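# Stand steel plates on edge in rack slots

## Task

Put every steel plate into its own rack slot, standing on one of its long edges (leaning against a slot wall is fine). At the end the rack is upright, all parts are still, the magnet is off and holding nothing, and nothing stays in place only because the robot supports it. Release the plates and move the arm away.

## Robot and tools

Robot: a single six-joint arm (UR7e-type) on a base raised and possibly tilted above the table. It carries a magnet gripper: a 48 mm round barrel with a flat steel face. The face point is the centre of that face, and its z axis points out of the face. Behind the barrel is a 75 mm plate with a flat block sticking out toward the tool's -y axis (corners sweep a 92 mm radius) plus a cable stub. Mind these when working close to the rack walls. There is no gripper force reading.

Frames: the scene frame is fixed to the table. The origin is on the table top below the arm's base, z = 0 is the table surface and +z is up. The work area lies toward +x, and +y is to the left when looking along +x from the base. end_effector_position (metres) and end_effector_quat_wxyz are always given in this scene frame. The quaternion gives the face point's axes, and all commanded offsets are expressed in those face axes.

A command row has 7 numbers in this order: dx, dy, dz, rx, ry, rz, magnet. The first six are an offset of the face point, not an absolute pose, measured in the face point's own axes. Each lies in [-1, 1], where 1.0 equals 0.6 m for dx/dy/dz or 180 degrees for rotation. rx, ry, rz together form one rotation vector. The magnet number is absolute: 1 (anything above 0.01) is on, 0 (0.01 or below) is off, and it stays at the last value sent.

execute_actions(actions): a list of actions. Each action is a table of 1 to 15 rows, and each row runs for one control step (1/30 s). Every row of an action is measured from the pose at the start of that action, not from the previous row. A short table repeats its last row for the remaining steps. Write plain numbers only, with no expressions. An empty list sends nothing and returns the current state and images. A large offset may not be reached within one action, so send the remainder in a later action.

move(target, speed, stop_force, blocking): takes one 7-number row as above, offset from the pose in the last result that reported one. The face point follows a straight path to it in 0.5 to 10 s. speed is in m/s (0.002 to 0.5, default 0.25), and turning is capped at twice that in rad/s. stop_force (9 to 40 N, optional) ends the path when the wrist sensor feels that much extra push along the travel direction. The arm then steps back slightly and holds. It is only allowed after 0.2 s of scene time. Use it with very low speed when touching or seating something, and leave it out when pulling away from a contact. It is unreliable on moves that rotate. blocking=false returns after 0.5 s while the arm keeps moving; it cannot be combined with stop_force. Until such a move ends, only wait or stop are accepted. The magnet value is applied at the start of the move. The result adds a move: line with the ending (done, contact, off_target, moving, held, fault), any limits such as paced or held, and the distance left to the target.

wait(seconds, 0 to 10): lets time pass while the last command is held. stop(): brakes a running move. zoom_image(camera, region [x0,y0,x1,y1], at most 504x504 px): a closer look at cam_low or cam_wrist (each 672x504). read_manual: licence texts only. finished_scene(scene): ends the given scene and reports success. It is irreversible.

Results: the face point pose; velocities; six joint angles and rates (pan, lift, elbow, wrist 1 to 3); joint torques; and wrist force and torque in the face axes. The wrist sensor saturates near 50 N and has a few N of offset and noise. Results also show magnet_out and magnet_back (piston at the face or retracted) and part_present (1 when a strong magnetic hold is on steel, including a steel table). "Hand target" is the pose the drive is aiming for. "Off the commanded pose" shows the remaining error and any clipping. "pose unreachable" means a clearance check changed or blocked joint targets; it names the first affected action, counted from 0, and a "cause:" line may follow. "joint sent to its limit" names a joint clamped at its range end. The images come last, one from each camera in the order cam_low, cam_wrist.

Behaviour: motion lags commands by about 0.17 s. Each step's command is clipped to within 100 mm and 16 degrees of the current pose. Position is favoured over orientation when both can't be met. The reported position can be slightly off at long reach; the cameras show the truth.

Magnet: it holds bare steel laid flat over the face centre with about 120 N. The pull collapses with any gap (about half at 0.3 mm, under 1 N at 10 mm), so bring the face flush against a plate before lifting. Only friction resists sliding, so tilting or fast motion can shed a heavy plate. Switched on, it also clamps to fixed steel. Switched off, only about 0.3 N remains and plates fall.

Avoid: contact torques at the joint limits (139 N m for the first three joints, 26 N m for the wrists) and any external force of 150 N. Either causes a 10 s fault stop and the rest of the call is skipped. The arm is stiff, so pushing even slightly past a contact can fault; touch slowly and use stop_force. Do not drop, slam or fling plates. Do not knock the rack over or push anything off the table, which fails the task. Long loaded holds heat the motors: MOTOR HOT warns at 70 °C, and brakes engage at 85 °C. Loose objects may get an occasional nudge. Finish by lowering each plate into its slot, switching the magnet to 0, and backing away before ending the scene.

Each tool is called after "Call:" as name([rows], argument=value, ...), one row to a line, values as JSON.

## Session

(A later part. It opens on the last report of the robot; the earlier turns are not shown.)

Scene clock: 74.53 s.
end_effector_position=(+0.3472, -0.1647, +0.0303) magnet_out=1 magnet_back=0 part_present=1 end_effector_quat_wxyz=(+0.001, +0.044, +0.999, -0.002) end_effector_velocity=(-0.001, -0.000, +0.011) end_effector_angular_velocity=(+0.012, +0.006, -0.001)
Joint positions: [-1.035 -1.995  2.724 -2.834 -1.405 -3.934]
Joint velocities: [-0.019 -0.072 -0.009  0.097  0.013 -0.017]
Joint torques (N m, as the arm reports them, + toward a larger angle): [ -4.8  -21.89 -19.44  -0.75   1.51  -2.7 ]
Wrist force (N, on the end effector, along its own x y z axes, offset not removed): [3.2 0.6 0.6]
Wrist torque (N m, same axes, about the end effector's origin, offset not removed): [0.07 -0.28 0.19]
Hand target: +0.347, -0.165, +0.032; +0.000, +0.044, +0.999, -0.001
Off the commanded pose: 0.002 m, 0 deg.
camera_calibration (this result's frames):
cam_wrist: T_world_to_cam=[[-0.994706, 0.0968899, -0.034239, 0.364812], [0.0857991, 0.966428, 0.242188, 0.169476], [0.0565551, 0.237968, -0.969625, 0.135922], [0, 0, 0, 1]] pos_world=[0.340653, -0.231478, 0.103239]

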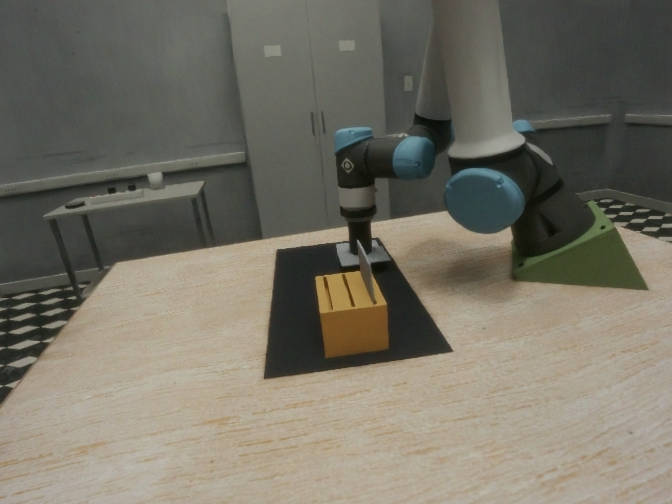

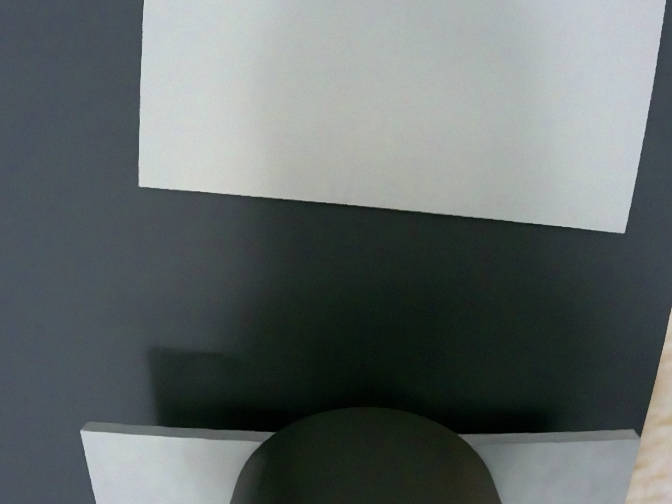

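Call:
move(target=[-0.2,0.26,-0.3662,0,0,0.509,1], speed=0.4)

Call:
move(target=[0.172,-0.0847,0.16,0.5,0,0,1], speed=0.35)

Call:
zoom_image(camera="cam_low", region=[300, 215, 410, 325])

Scene clock: 82.10 s.
end_effector_position=(+0.4799, -0.0191, +0.2492) magnet_out=1 magnet_back=0 part_present=1 end_effector_quat_wxyz=(+0.002, +0.746, +0.666, -0.001) end_effector_velocity=(+0.001, +0.001, +0.001) end_effector_angular_velocity=(-0.006, +0.006, -0.013)
Joint positions: [-0.119 -2.107  2.194 -2.132 -1.874 -1.54 ]
Joint velocities: [ 0.008  0.006 -0.007  0.01  -0.01   0.022]
Joint torques (N m, as the arm reports them, + toward a larger angle): [ 16.91 -14.68 -31.93  -0.86  -1.56   2.14]
Wrist force (N, on the end effector, along its own x y z axes, offset not removed): [1.4 -1.3 1.8]
Wrist torque (N m, same axes, about the end effector's origin, offset not removed): [0.01 -0.31 0.26]
Hand target: +0.480, -0.019, +0.249; +0.001, +0.747, +0.665, -0.001
Off the commanded pose: 0.000 m, 0 deg.
move: done
camera_calibration (this result's frames):
cam_wrist: T_world_to_cam=[[0.123132, 0.99174, -0.0359166, -0.0286621], [0.962688, -0.11058, 0.24699, -0.478229], [0.240978, -0.0649889, -0.968352, 0.211494], [0, 0, 0, 1]] pos_world=[0.412949, -0.0107125, 0.321889]

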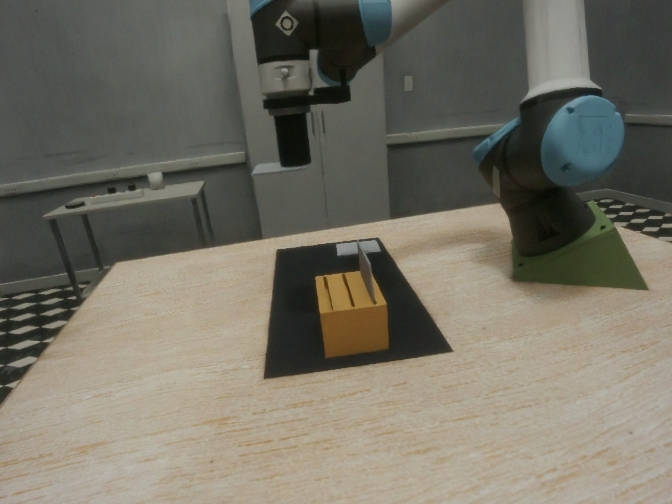

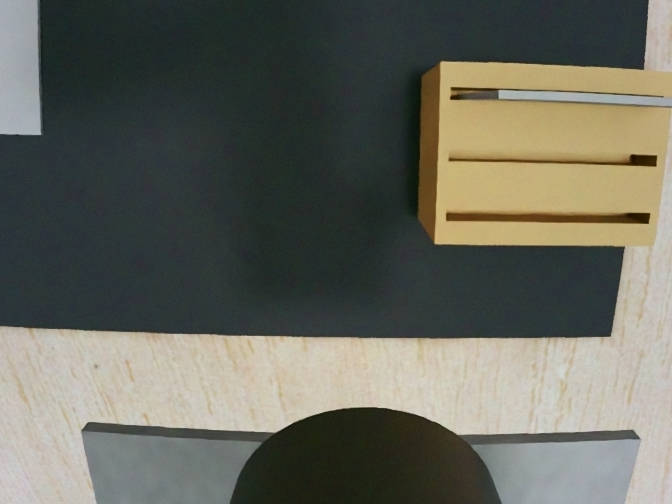

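Scene clock: 85.00 s.
end_effector_position=(+0.4417, +0.0885, +0.1534) magnet_out=1 magnet_back=0 part_present=1 end_effector_quat_wxyz=(+0.527, -0.530, -0.470, +0.470) end_effector_velocity=(-0.000, +0.001, -0.002) end_effector_angular_velocity=(+0.003, +0.015, +0.001)
Joint positions: [-0.108 -1.264  1.644 -0.868 -1.53  -1.263]
Joint velocities: [-0.     0.01  -0.004  0.009  0.003 -0.002]
Joint torques (N m, as the arm reports them, + toward a larger angle): [  3.68 -40.23 -22.44   4.48   2.42  -2.41]
Wrist force (N, on the end effector, along its own x y z axes, offset not removed): [3.5 1.0 0.7]
Wrist torque (N m, same axes, about the end effector's origin, offset not removed): [-0.07 -0.44 0.23]
Hand target: +0.442, +0.089, +0.153; +0.527, -0.529, -0.470, +0.471
Off the commanded pose: 0.001 m, 0 deg.
move: done
camera_calibration (this result's frames):
cam_wrist: T_world_to_cam=[[0.0831943, 0.996449, -0.0129522, -0.120425], [0.246445, -0.033166, -0.968589, 0.0900608], [-0.965579, 0.0773891, -0.248329, 0.544734], [0, 0, 0, 1]] pos_world=[0.513807, 0.0808277, 0.220946]

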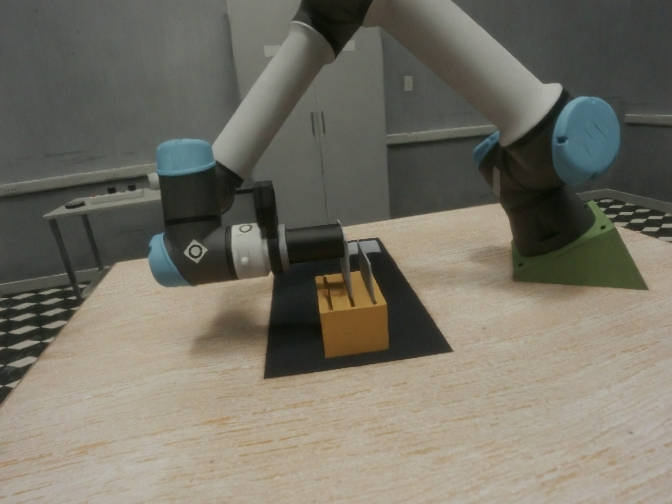

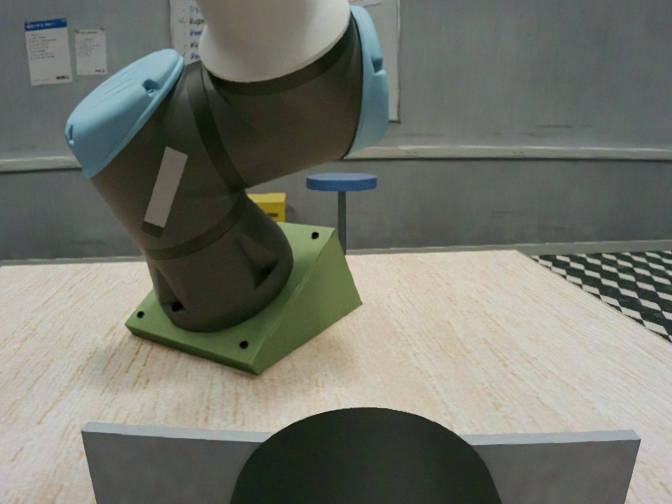

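Region (300, 215, 410, 325) of cam_low's 672x504 image, scaled by 4.582, with more detail than that image has.

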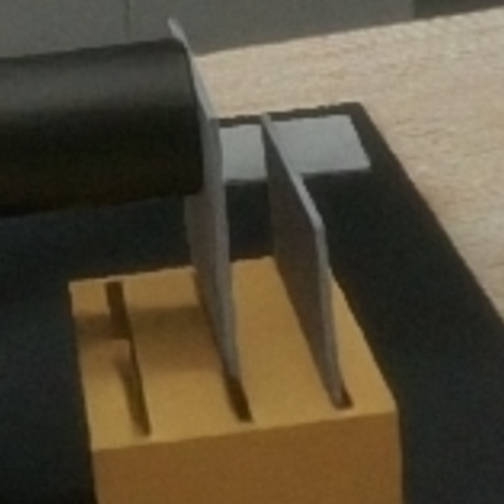

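Slightly left; nudge 1.5 mm forward.

Call:
execute_actions([
  [[0,0.008,0.0025,0,0,0,1]],
])

Call:
move(target=[0,0.06,0,0,0,0,1], speed=0.01, stop_force=9)

Scene clock: 87.87 s.
end_effector_position=(+0.4403, +0.0886, +0.1488) magnet_out=1 magnet_back=0 part_present=1 end_effector_quat_wxyz=(+0.527, -0.530, -0.470, +0.470) end_effector_velocity=(-0.001, -0.000, -0.001) end_effector_angular_velocity=(-0.001, +0.001, -0.000)
Joint positions: [-0.11  -1.259  1.65  -0.878 -1.532 -1.264]
Joint velocities: [-0.001  0.001  0.002 -0.003 -0.001  0.001]
Joint torques (N m, as the arm reports them, + toward a larger angle): [  3.65 -39.49  -1.76  -0.16  -0.95  -2.34]
Wrist force (N, on the end effector, along its own x y z axes, offset not removed): [0.9 1.7 0.6]
Wrist torque (N m, same axes, about the end effector's origin, offset not removed): [-0.07 -0.25 0.23]
Hand target: +0.440, +0.089, +0.149; +0.527, -0.530, -0.470, +0.470
Off the commanded pose: 0.000 m, 0 deg.
camera_calibration (this result's frames):
cam_wrist: T_world_to_cam=[[0.0832042, 0.996448, -0.0129458, -0.120522], [0.246392, -0.033158, -0.968603, 0.085945], [-0.965592, 0.077402, -0.248276, 0.542206], [0, 0, 0, 1]] pos_world=[0.512401, 0.0809762, 0.216303]

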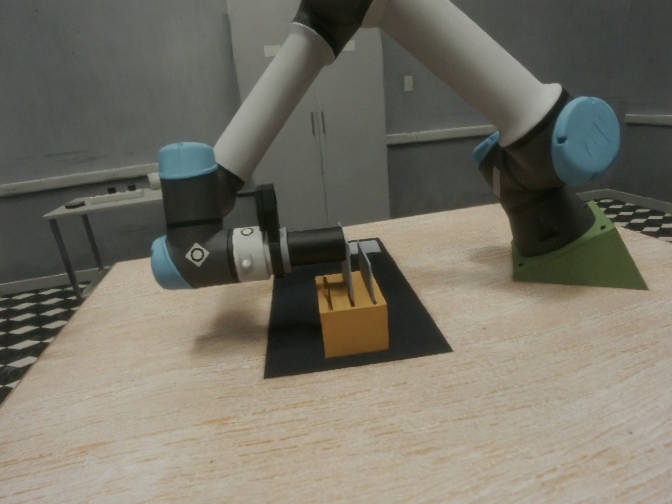

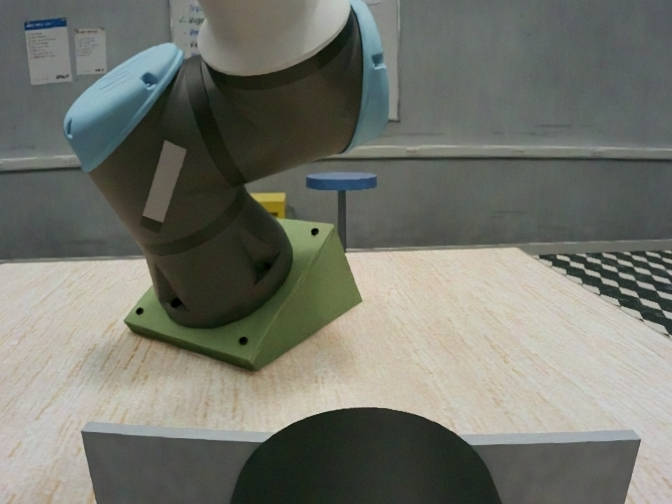

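Scene clock: 91.53 s.
end_effector_position=(+0.4404, +0.0884, +0.1161) magnet_out=1 magnet_back=0 part_present=1 end_effector_quat_wxyz=(+0.527, -0.530, -0.470, +0.470) end_effector_velocity=(-0.001, -0.001, +0.004) end_effector_angular_velocity=(+0.000, +0.005, +0.001)
Joint positions: [-0.129 -1.207  1.654 -0.935 -1.548 -1.272]
Joint velocities: [-0.001 -0.006  0.001  0.01  -0.    -0.   ]
Joint torques (N m, as the arm reports them, + toward a larger angle): [ 25.46 -53.05  -2.43   4.32   0.93  -0.75]
Wrist force (N, on the end effector, along its own x y z axes, offset not removed): [2.8 1.7 -1.5]
Wrist torque (N m, same axes, about the end effector's origin, offset not removed): [0.02 -0.36 0.15]
Hand target: +0.440, +0.088, +0.117; +0.527, -0.530, -0.470, +0.470
Off the commanded pose: 0.003 m, 0 deg.
move: contact
camera_calibration (this result's frames):
cam_wrist: T_world_to_cam=[[0.0833392, 0.996437, -0.0129389, -0.120762], [0.246611, -0.0332025, -0.968546, 0.0541741], [-0.965525, 0.077527, -0.248499, 0.534273], [0, 0, 0, 1]] pos_world=[0.512558, 0.0807104, 0.183674]

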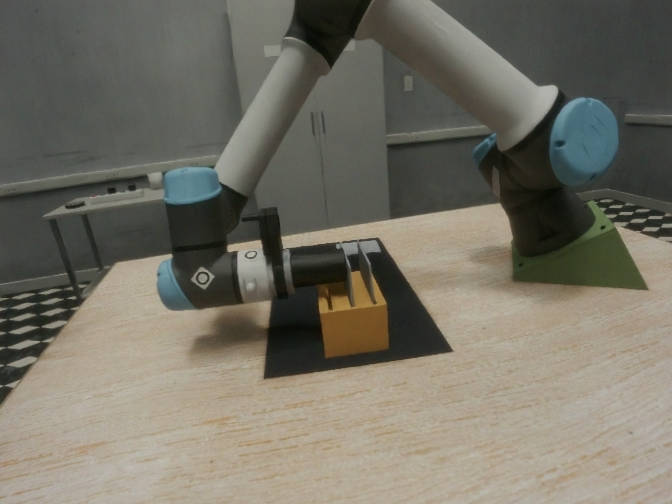

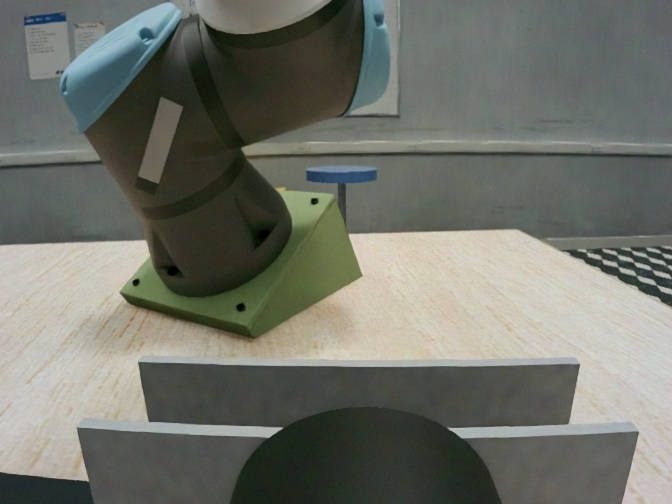

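Call:
execute_actions([
  [[0,0,0,0,0,0,0]],
  [[0,-0.005,-0.03,0,0,0,0]],
])

Call:
move(target=[-0.15,-0.17,-0.05,-0.5,0,0,0], speed=0.4)

Call:
move(target=[-0.466,-0.204,0.332,0,0,-0.48,0], speed=0.4)

Scene clock: 95.33 s.
end_effector_position=(+0.4576, +0.0864, +0.1191) magnet_out=0 magnet_back=1 part_present=0 end_effector_quat_wxyz=(+0.527, -0.530, -0.470, +0.470) end_effector_velocity=(+0.005, -0.000, +0.001) end_effector_angular_velocity=(+0.001, +0.001, +0.002)
Joint positions: [-0.128 -1.187  1.596 -0.897 -1.547 -1.272]
Joint velocities: [ 0.002  0.007 -0.019  0.014  0.    -0.001]
Joint torques (N m, as the arm reports them, + toward a larger angle): [ 26.41 -40.64 -22.21   4.04   2.18   2.14]
Wrist force (N, on the end effector, along its own x y z axes, offset not removed): [3.4 1.3 -0.8]
Wrist torque (N m, same axes, about the end effector's origin, offset not removed): [0.09 -0.37 0.29]
Hand target: +0.458, +0.086, +0.119; +0.527, -0.530, -0.470, +0.470
Off the commanded pose: 0.001 m, 0 deg.
camera_calibration (this result's frames):
cam_wrist: T_world_to_cam=[[0.0834367, 0.996429, -0.0129607, -0.120205], [0.246751, -0.0332594, -0.968508, 0.0527394], [-0.96548, 0.077611, -0.248645, 0.551738], [0, 0, 0, 1]] pos_world=[0.529708, 0.0787086, 0.186707]

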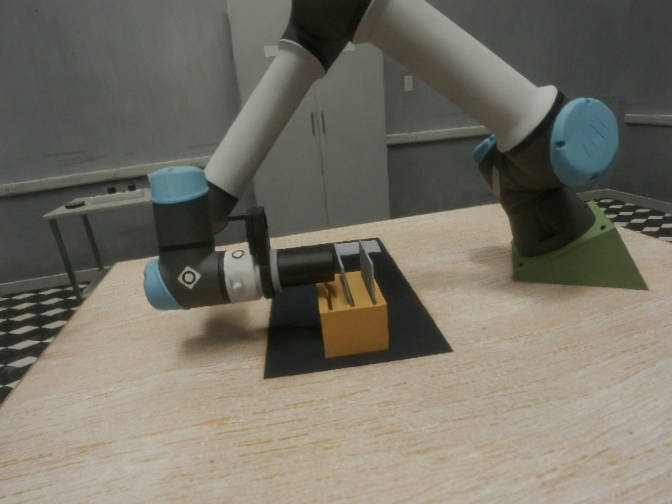

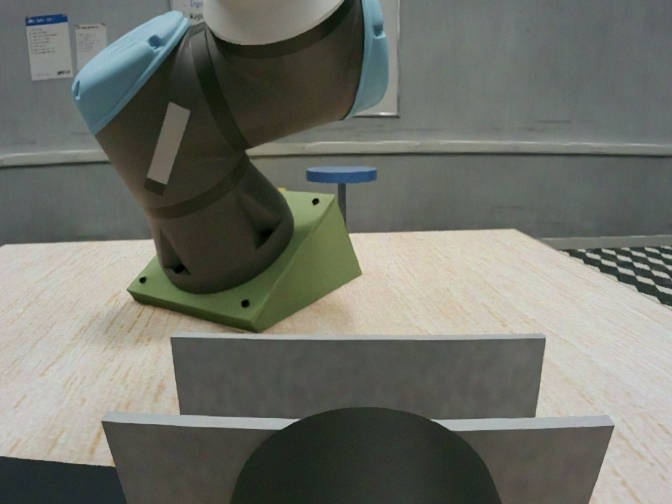

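Scene clock: 98.00 s.
end_effector_position=(+0.4763, -0.0057, +0.2210) magnet_out=0 magnet_back=1 part_present=0 end_effector_quat_wxyz=(+0.002, +0.746, +0.666, -0.001) end_effector_velocity=(+0.001, -0.001, +0.001) end_effector_angular_velocity=(+0.001, -0.018, +0.001)
Joint positions: [-0.103 -2.061  2.247 -2.228 -1.882 -1.525]
Joint velocities: [-0.004 -0.007  0.008 -0.021  0.004 -0.01 ]
Joint torques (N m, as the arm reports them, + toward a larger angle): [ -5.11 -28.17  -9.36  -4.93   1.73  -2.47]
Wrist force (N, on the end effector, along its own x y z axes, offset not removed): [2.0 -0.5 0.1]
Wrist torque (N m, same axes, about the end effector's origin, offset not removed): [-0.17 -0.37 0.18]
Hand target: +0.476, -0.006, +0.221; +0.002, +0.746, +0.666, -0.000
Off the commanded pose: 0.001 m, 0 deg.
move: done
camera_calibration (this result's frames):
cam_wrist: T_world_to_cam=[[0.123565, 0.991666, -0.036468, -0.0426083], [0.962647, -0.110865, 0.24702, -0.466377], [0.240918, -0.0656289, -0.968324, 0.185925], [0, 0, 0, 1]] pos_world=[0.409429, 0.00275023, 0.293686]

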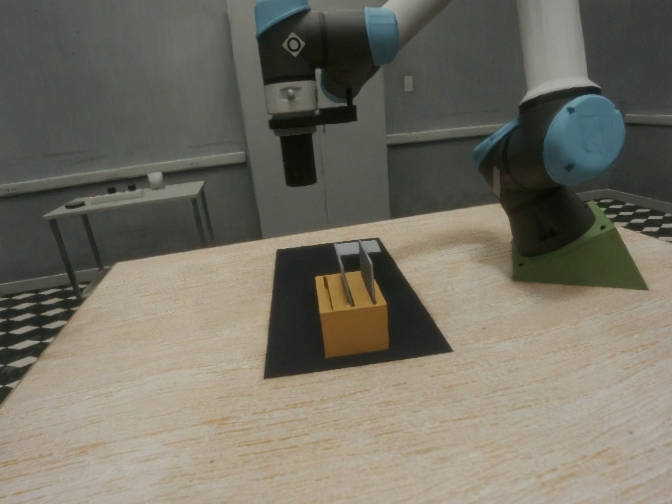

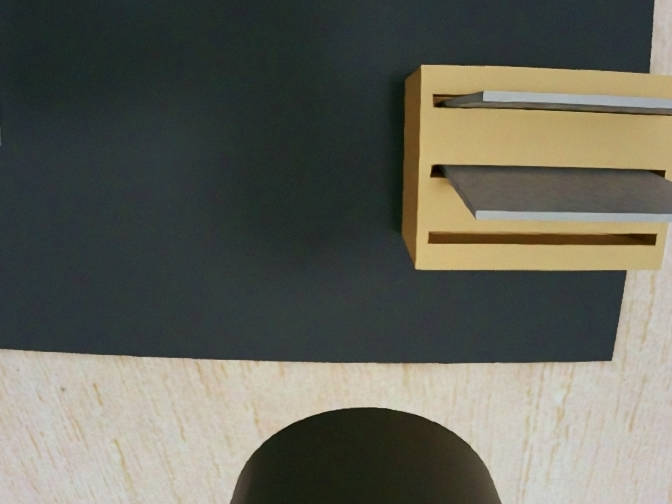

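Scene clock: 100.67 s.
end_effector_position=(+0.3233, -0.2699, +0.0232) magnet_out=0 magnet_back=1 part_present=0 end_effector_quat_wxyz=(+0.001, +0.089, +0.996, -0.002) end_effector_velocity=(+0.000, -0.002, -0.002) end_effector_angular_velocity=(+0.004, -0.008, +0.016)
Joint positions: [-1.357 -1.932  2.624 -2.728 -1.25  -4.132]
Joint velocities: [-0.006  0.013 -0.002 -0.009  0.011 -0.021]
Joint torques (N m, as the arm reports them, + toward a larger angle): [ -6.89 -10.27 -21.21  -5.15   1.58  -2.57]
Wrist force (N, on the end effector, along its own x y z axes, offset not removed): [0.8 0.0 -1.4]
Wrist torque (N m, same axes, about the end effector's origin, offset not removed): [-0.13 -0.35 0.14]
Hand target: +0.323, -0.270, +0.023; +0.001, +0.089, +0.996, -0.002
Off the commanded pose: 0.001 m, 0 deg.
move: done
camera_calibration (this result's frames):
cam_wrist: T_world_to_cam=[[-0.98162, 0.187609, -0.035007, 0.371304], [0.173827, 0.954629, 0.241801, 0.243198], [0.0787828, 0.231271, -0.969694, 0.146448], [0, 0, 0, 1]] pos_world=[0.310667, -0.335693, 0.0962021]

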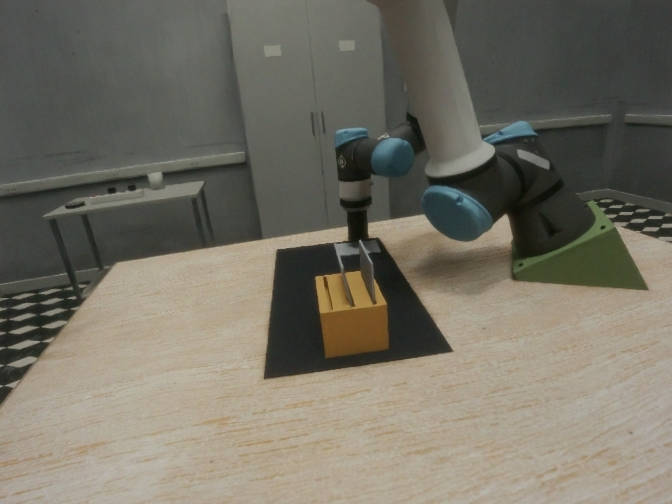

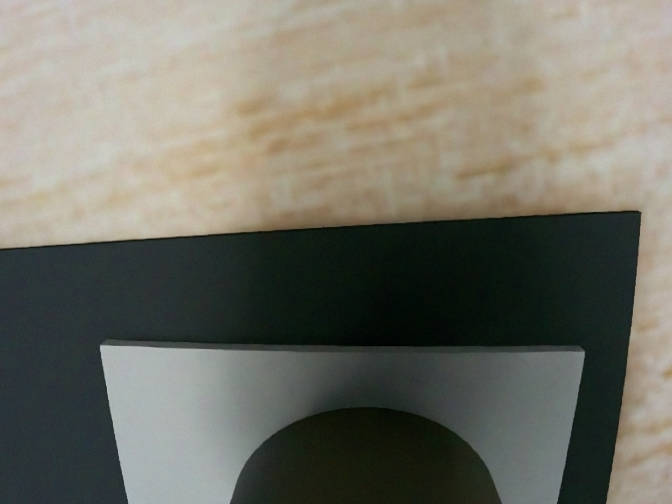

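Call:
move(target=[-0.0055,-0.01,0.026,0,0,0,0], speed=0.03, stop_force=9)

Call:
execute_actions([
  [[0,0,0,0,0,0,1]],
  [[0,0,-0.04,0,0,0,1]],
])

Call:
move(target=[-0.178,0.466,-0.3662,0,0,0.48,1], speed=0.4)

Scene clock: 105.63 s.
end_effector_position=(+0.3254, -0.2763, +0.0080) magnet_out=0 magnet_back=1 part_present=0 end_effector_quat_wxyz=(+0.001, +0.089, +0.996, -0.002) end_effector_velocity=(+0.000, -0.001, -0.002) end_effector_angular_velocity=(+0.000, +0.001, +0.000)
Joint positions: [-1.34  -1.846  2.613 -2.808 -1.257 -4.117]
Joint velocities: [ 0.003  0.012 -0.001 -0.011 -0.002  0.003]
Joint torques (N m, as the arm reports them, + toward a larger angle): [ 15.22 -13.33 -19.62  -5.01  -1.5    2.39]
Wrist force (N, on the end effector, along its own x y z axes, offset not removed): [3.7 -1.7 -4.0]
Wrist torque (N m, same axes, about the end effector's origin, offset not removed): [-0.28 -0.53 0.24]
Hand target: +0.325, -0.276, +0.008; +0.001, +0.089, +0.996, -0.002
Off the commanded pose: 0.000 m, 0 deg.
move: done
camera_calibration (this result's frames):
cam_wrist: T_world_to_cam=[[-0.981628, 0.187569, -0.0349808, 0.374056], [0.173784, 0.954604, 0.24193, 0.252676], [0.0787716, 0.231407, -0.969663, 0.133047], [0, 0, 0, 1]] pos_world=[0.312793, -0.342155, 0.0809653]

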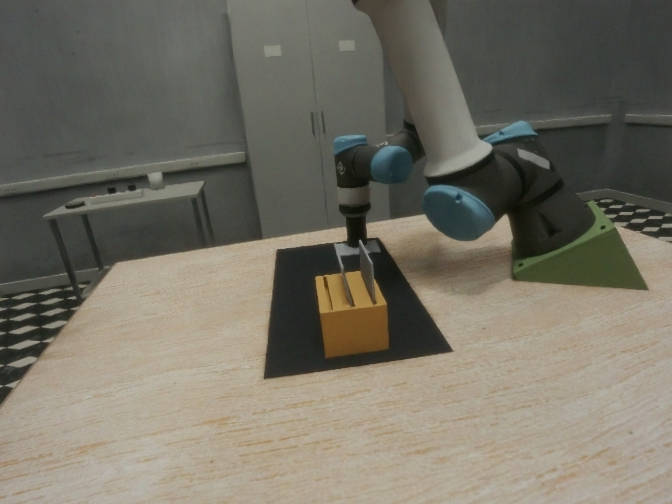

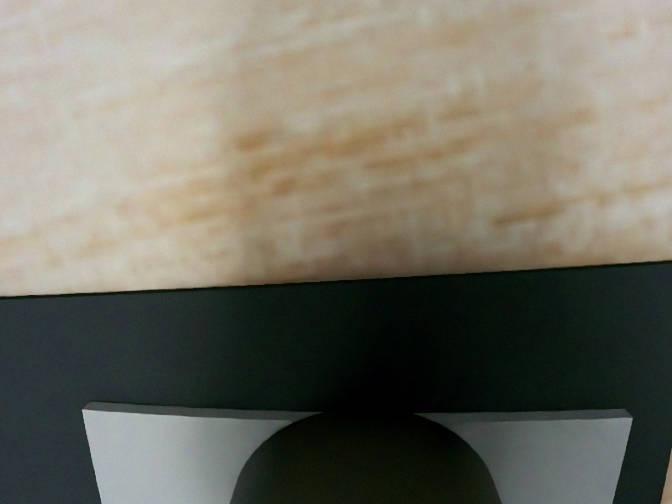

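Scene clock: 106.63 s.
end_effector_position=(+0.3256, -0.2762, +0.0306) magnet_out=1 magnet_back=0 part_present=1 end_effector_quat_wxyz=(+0.001, +0.089, +0.996, -0.003) end_effector_velocity=(-0.001, +0.001, +0.010) end_effector_angular_velocity=(+0.010, +0.002, +0.001)
Joint positions: [-1.368 -1.954  2.605 -2.685 -1.245 -4.142]
Joint velocities: [-0.018 -0.05  -0.006  0.072  0.01  -0.021]
Joint torques (N m, as the arm reports them, + toward a larger angle): [ -7.37 -24.14 -23.08  -0.46   1.53  -2.57]
Wrist force (N, on the end effector, along its own x y z axes, offset not removed): [2.6 -2.0 -0.3]
Wrist torque (N m, same axes, about the end effector's origin, offset not removed): [-0.23 -0.53 0.16]
Hand target: +0.325, -0.276, +0.032; +0.001, +0.089, +0.996, -0.002
Off the commanded pose: 0.001 m, 0 deg.
camera_calibration (this result's frames):
cam_wrist: T_world_to_cam=[[-0.981607, 0.187609, -0.0353671, 0.375021], [0.173839, 0.954922, 0.240634, 0.247212], [0.0789179, 0.230059, -0.969971, 0.154526], [0, 0, 0, 1]] pos_world=[0.312953, -0.341976, 0.103662]

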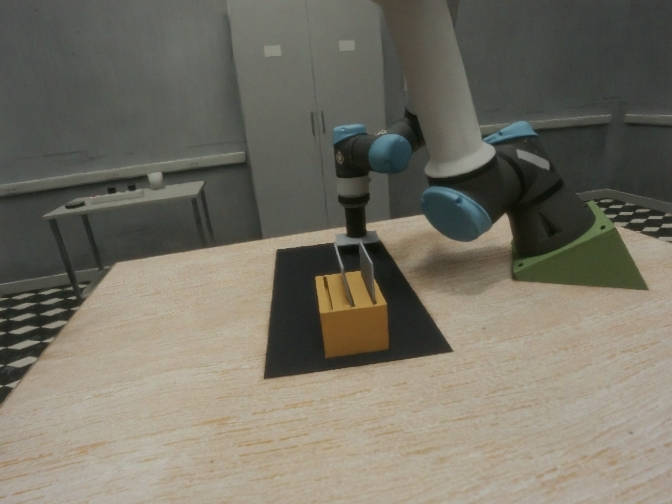

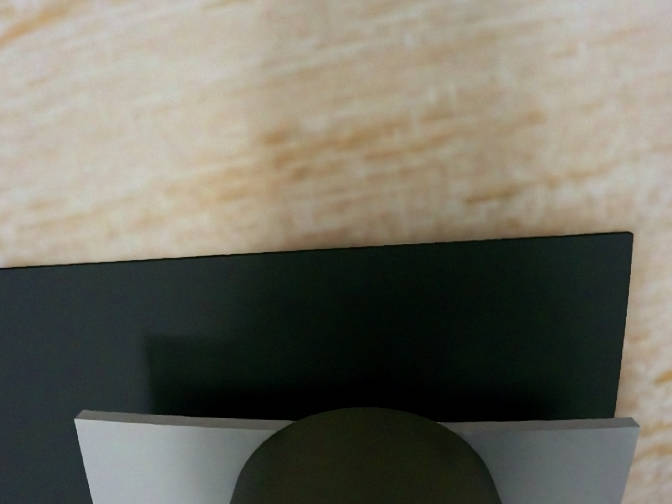

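Scene clock: 109.37 s.
end_effector_position=(+0.4800, -0.0191, +0.2486) magnet_out=1 magnet_back=0 part_present=1 end_effector_quat_wxyz=(+0.002, +0.746, +0.666, -0.001) end_effector_velocity=(+0.001, +0.001, +0.001) end_effector_angular_velocity=(-0.007, +0.005, -0.011)
Joint positions: [-0.118 -2.106  2.195 -2.135 -1.875 -1.539]
Joint velocities: [ 0.011  0.007 -0.008  0.009 -0.013  0.022]
Joint torques (N m, as the arm reports them, + toward a larger angle): [ 17.03 -13.98 -33.06  -0.97  -1.87   2.31]
Wrist force (N, on the end effector, along its own x y z axes, offset not removed): [1.6 -1.1 -0.4]
Wrist torque (N m, same axes, about the end effector's origin, offset not removed): [-0.04 -0.36 0.13]
Hand target: +0.480, -0.019, +0.249; +0.002, +0.747, +0.665, -0.002
Off the commanded pose: 0.001 m, 0 deg.
move: done
camera_calibration (this result's frames):
cam_wrist: T_world_to_cam=[[0.123906, 0.991595, -0.0372294, -0.0287409], [0.962506, -0.110978, 0.247522, -0.478301], [0.24131, -0.0665029, -0.968167, 0.210622], [0, 0, 0, 1]] pos_world=[0.413103, -0.0105744, 0.321237]

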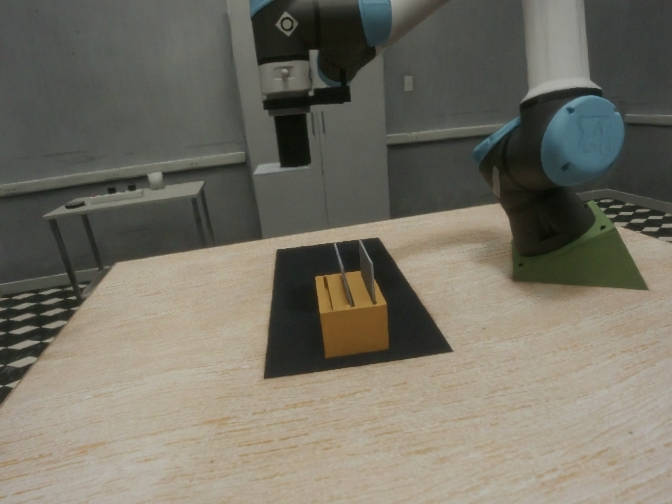

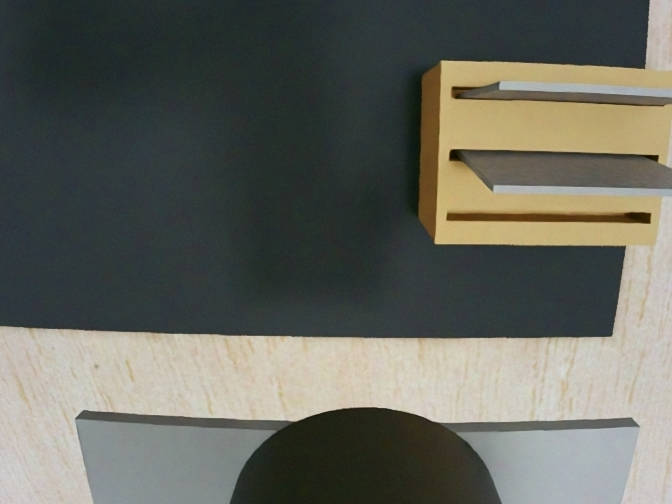

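Call:
move(target=[0.173,-0.038,0.168,0.5015,0,0,1], speed=0.35)

Call:
zoom_image(camera="cam_low", region=[290, 215, 400, 325])

Scene clock: 114.67 s.
end_effector_position=(+0.4699, +0.0857, +0.1479) magnet_out=1 magnet_back=0 part_present=1 end_effector_quat_wxyz=(+0.528, -0.529, -0.469, +0.471) end_effector_velocity=(-0.000, +0.001, -0.002) end_effector_angular_velocity=(+0.002, +0.016, +0.001)
Joint positions: [-0.113 -1.21   1.548 -0.822 -1.532 -1.264]
Joint velocities: [-0.     0.01  -0.004  0.01   0.004 -0.001]
Joint torques (N m, as the arm reports them, + toward a larger angle): [  3.98 -42.89 -23.46   4.4    2.11  -2.4 ]
Wrist force (N, on the end effector, along its own x y z axes, offset not removed): [0.7 0.1 -0.6]
Wrist torque (N m, same axes, about the end effector's origin, offset not removed): [-0.32 -0.32 0.16]
Hand target: +0.470, +0.086, +0.148; +0.528, -0.528, -0.468, +0.472
Off the commanded pose: 0.001 m, 0 deg.
move: done
camera_calibration (this result's frames):
cam_wrist: T_world_to_cam=[[0.0839513, 0.99637, -0.0141377, -0.120235], [0.242337, -0.0341763, -0.96959, 0.0798775], [-0.966553, 0.0779723, -0.244326, 0.570621], [0, 0, 0, 1]] pos_world=[0.542272, 0.0780362, 0.215166]

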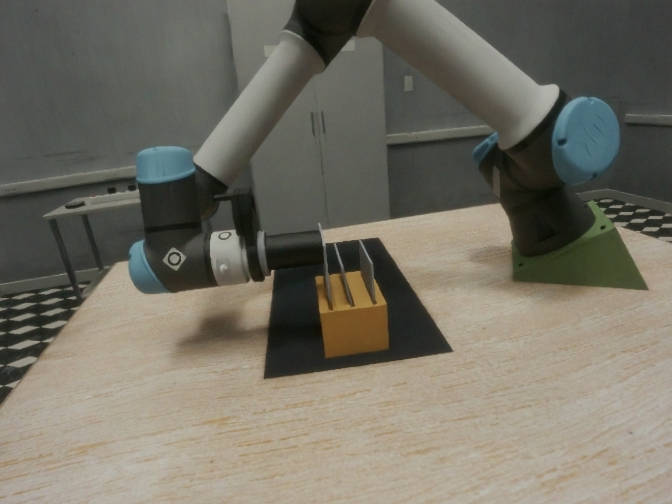

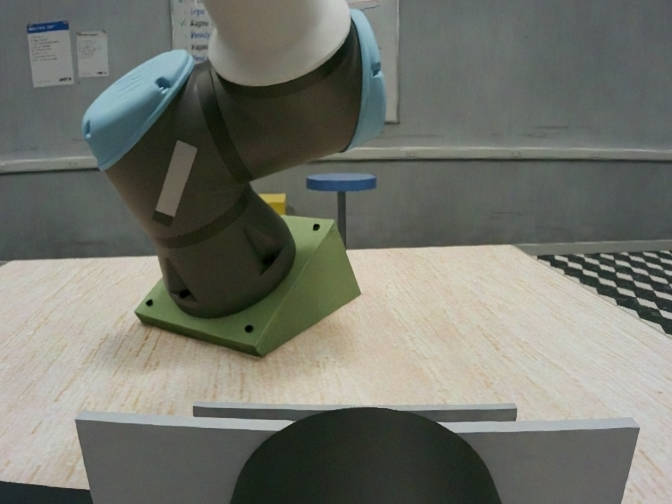

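Region (290, 215, 400, 325) of cam_low's 672x504 image, scaled by 4.582, with more detail than that image has.

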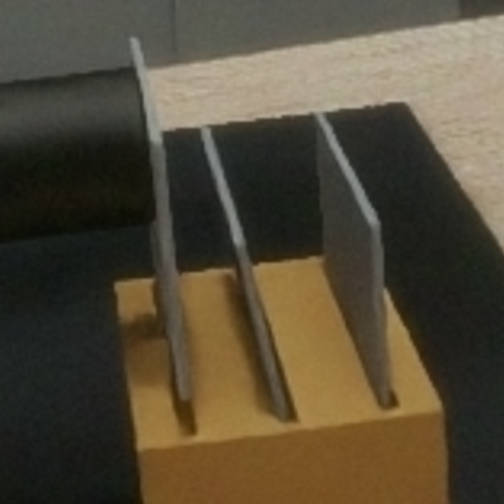

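Call:
move(target=[0,0.065,0,0,0,0,1], speed=0.01, stop_force=9)

Scene clock: 119.70 s.
end_effector_position=(+0.4699, +0.0854, +0.1139) magnet_out=1 magnet_back=0 part_present=1 end_effector_quat_wxyz=(+0.528, -0.529, -0.469, +0.471) end_effector_velocity=(-0.000, -0.001, +0.003) end_effector_angular_velocity=(-0.000, +0.003, +0.000)
Joint positions: [-0.131 -1.158  1.552 -0.877 -1.548 -1.272]
Joint velocities: [-0.    -0.006  0.001  0.008  0.     0.   ]
Joint torques (N m, as the arm reports them, + toward a larger angle): [ 26.31 -57.14  -3.31   4.43   1.84  -0.93]
Wrist force (N, on the end effector, along its own x y z axes, offset not removed): [0.1 2.4 -4.6]
Wrist torque (N m, same axes, about the end effector's origin, offset not removed): [-0.09 -0.04 0.20]
Hand target: +0.470, +0.086, +0.115; +0.528, -0.529, -0.469, +0.471
Off the commanded pose: 0.005 m, 0 deg.
move: contact
camera_calibration (this result's frames):
cam_wrist: T_world_to_cam=[[0.0840227, 0.996364, -0.0141229, -0.120464], [0.242324, -0.0341785, -0.969593, 0.0469168], [-0.96655, 0.0780455, -0.244315, 0.562366], [0, 0, 0, 1]] pos_world=[0.542307, 0.0777398, 0.181183]

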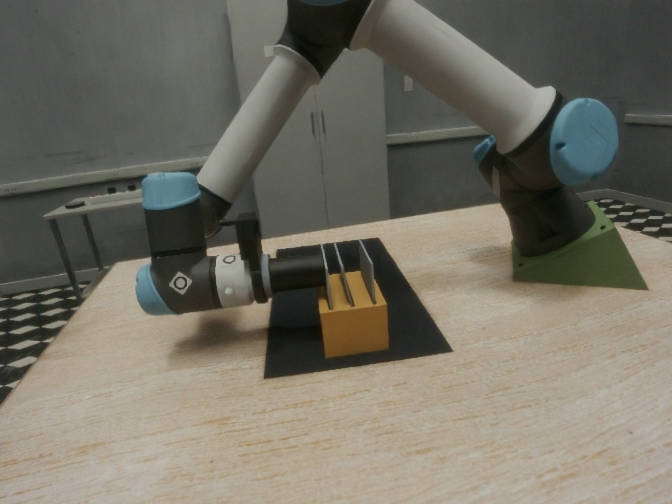

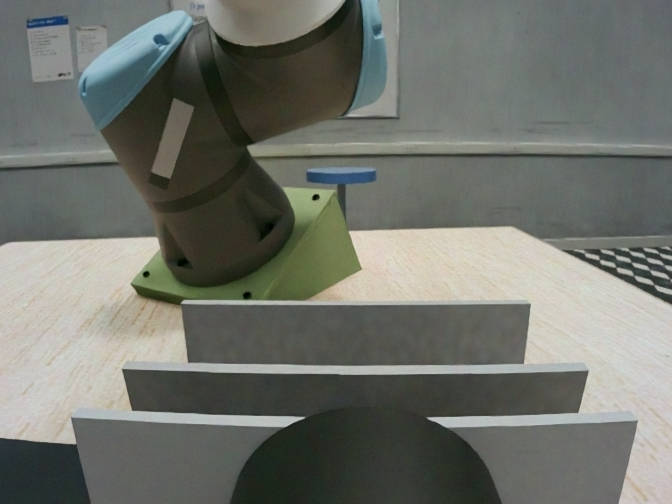

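Call:
execute_actions([
  [[0,0,0,0,0,0,0]],
  [[0,-0.01,-0.06,0,0,0,0]],
  [[0,-0.08,-0.05,0,0,0,0]],
  [[0,0,0,0,0,0,0]],
])

Call:
finished_scene(scene=1)

Scene clock: 124.90 s.
end_effector_position=(+0.5321, +0.0784, +0.1660) magnet_out=0 magnet_back=1 part_present=0 end_effector_quat_wxyz=(+0.527, -0.530, -0.469, +0.471) end_effector_velocity=(-0.000, -0.000, -0.001) end_effector_angular_velocity=(-0.001, +0.001, +0.001)
Joint positions: [-0.108 -1.128  1.311 -0.669 -1.527 -1.261]
Joint velocities: [-0.001  0.     0.001 -0.001 -0.002  0.   ]
Joint torques (N m, as the arm reports them, + toward a larger angle): [  5.76 -59.66  -5.62  -0.32  -1.03  -1.96]
Wrist force (N, on the end effector, along its own x y z axes, offset not removed): [2.0 -1.2 1.3]
Wrist torque (N m, same axes, about the end effector's origin, offset not removed): [-0.18 -0.28 0.11]
Hand target: +0.532, +0.078, +0.166; +0.527, -0.530, -0.469, +0.471
Off the commanded pose: 0.000 m, 0 deg.
camera_calibration (this result's frames):
cam_wrist: T_world_to_cam=[[0.0848884, 0.996289, -0.014222, -0.118388], [0.243999, -0.0346245, -0.969157, 0.0811378], [-0.966053, 0.0788001, -0.246033, 0.635683], [0, 0, 0, 1]] pos_world=[0.604356, 0.0706663, 0.23335]

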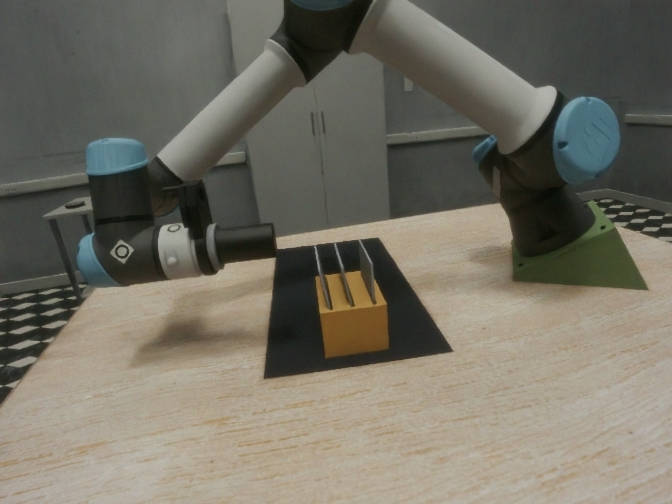

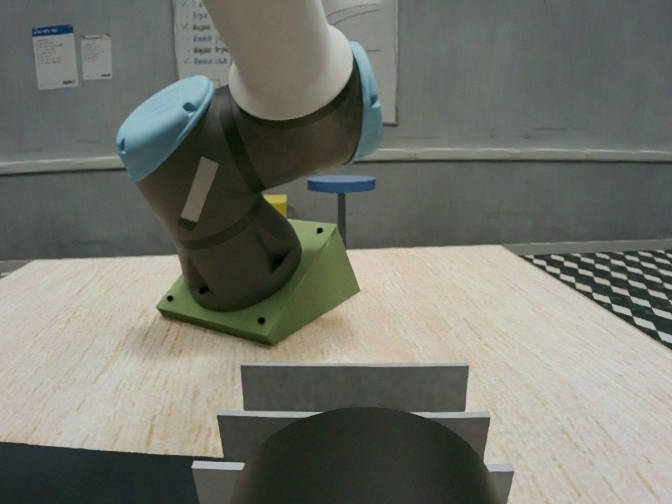

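The scene is finished: the task was done.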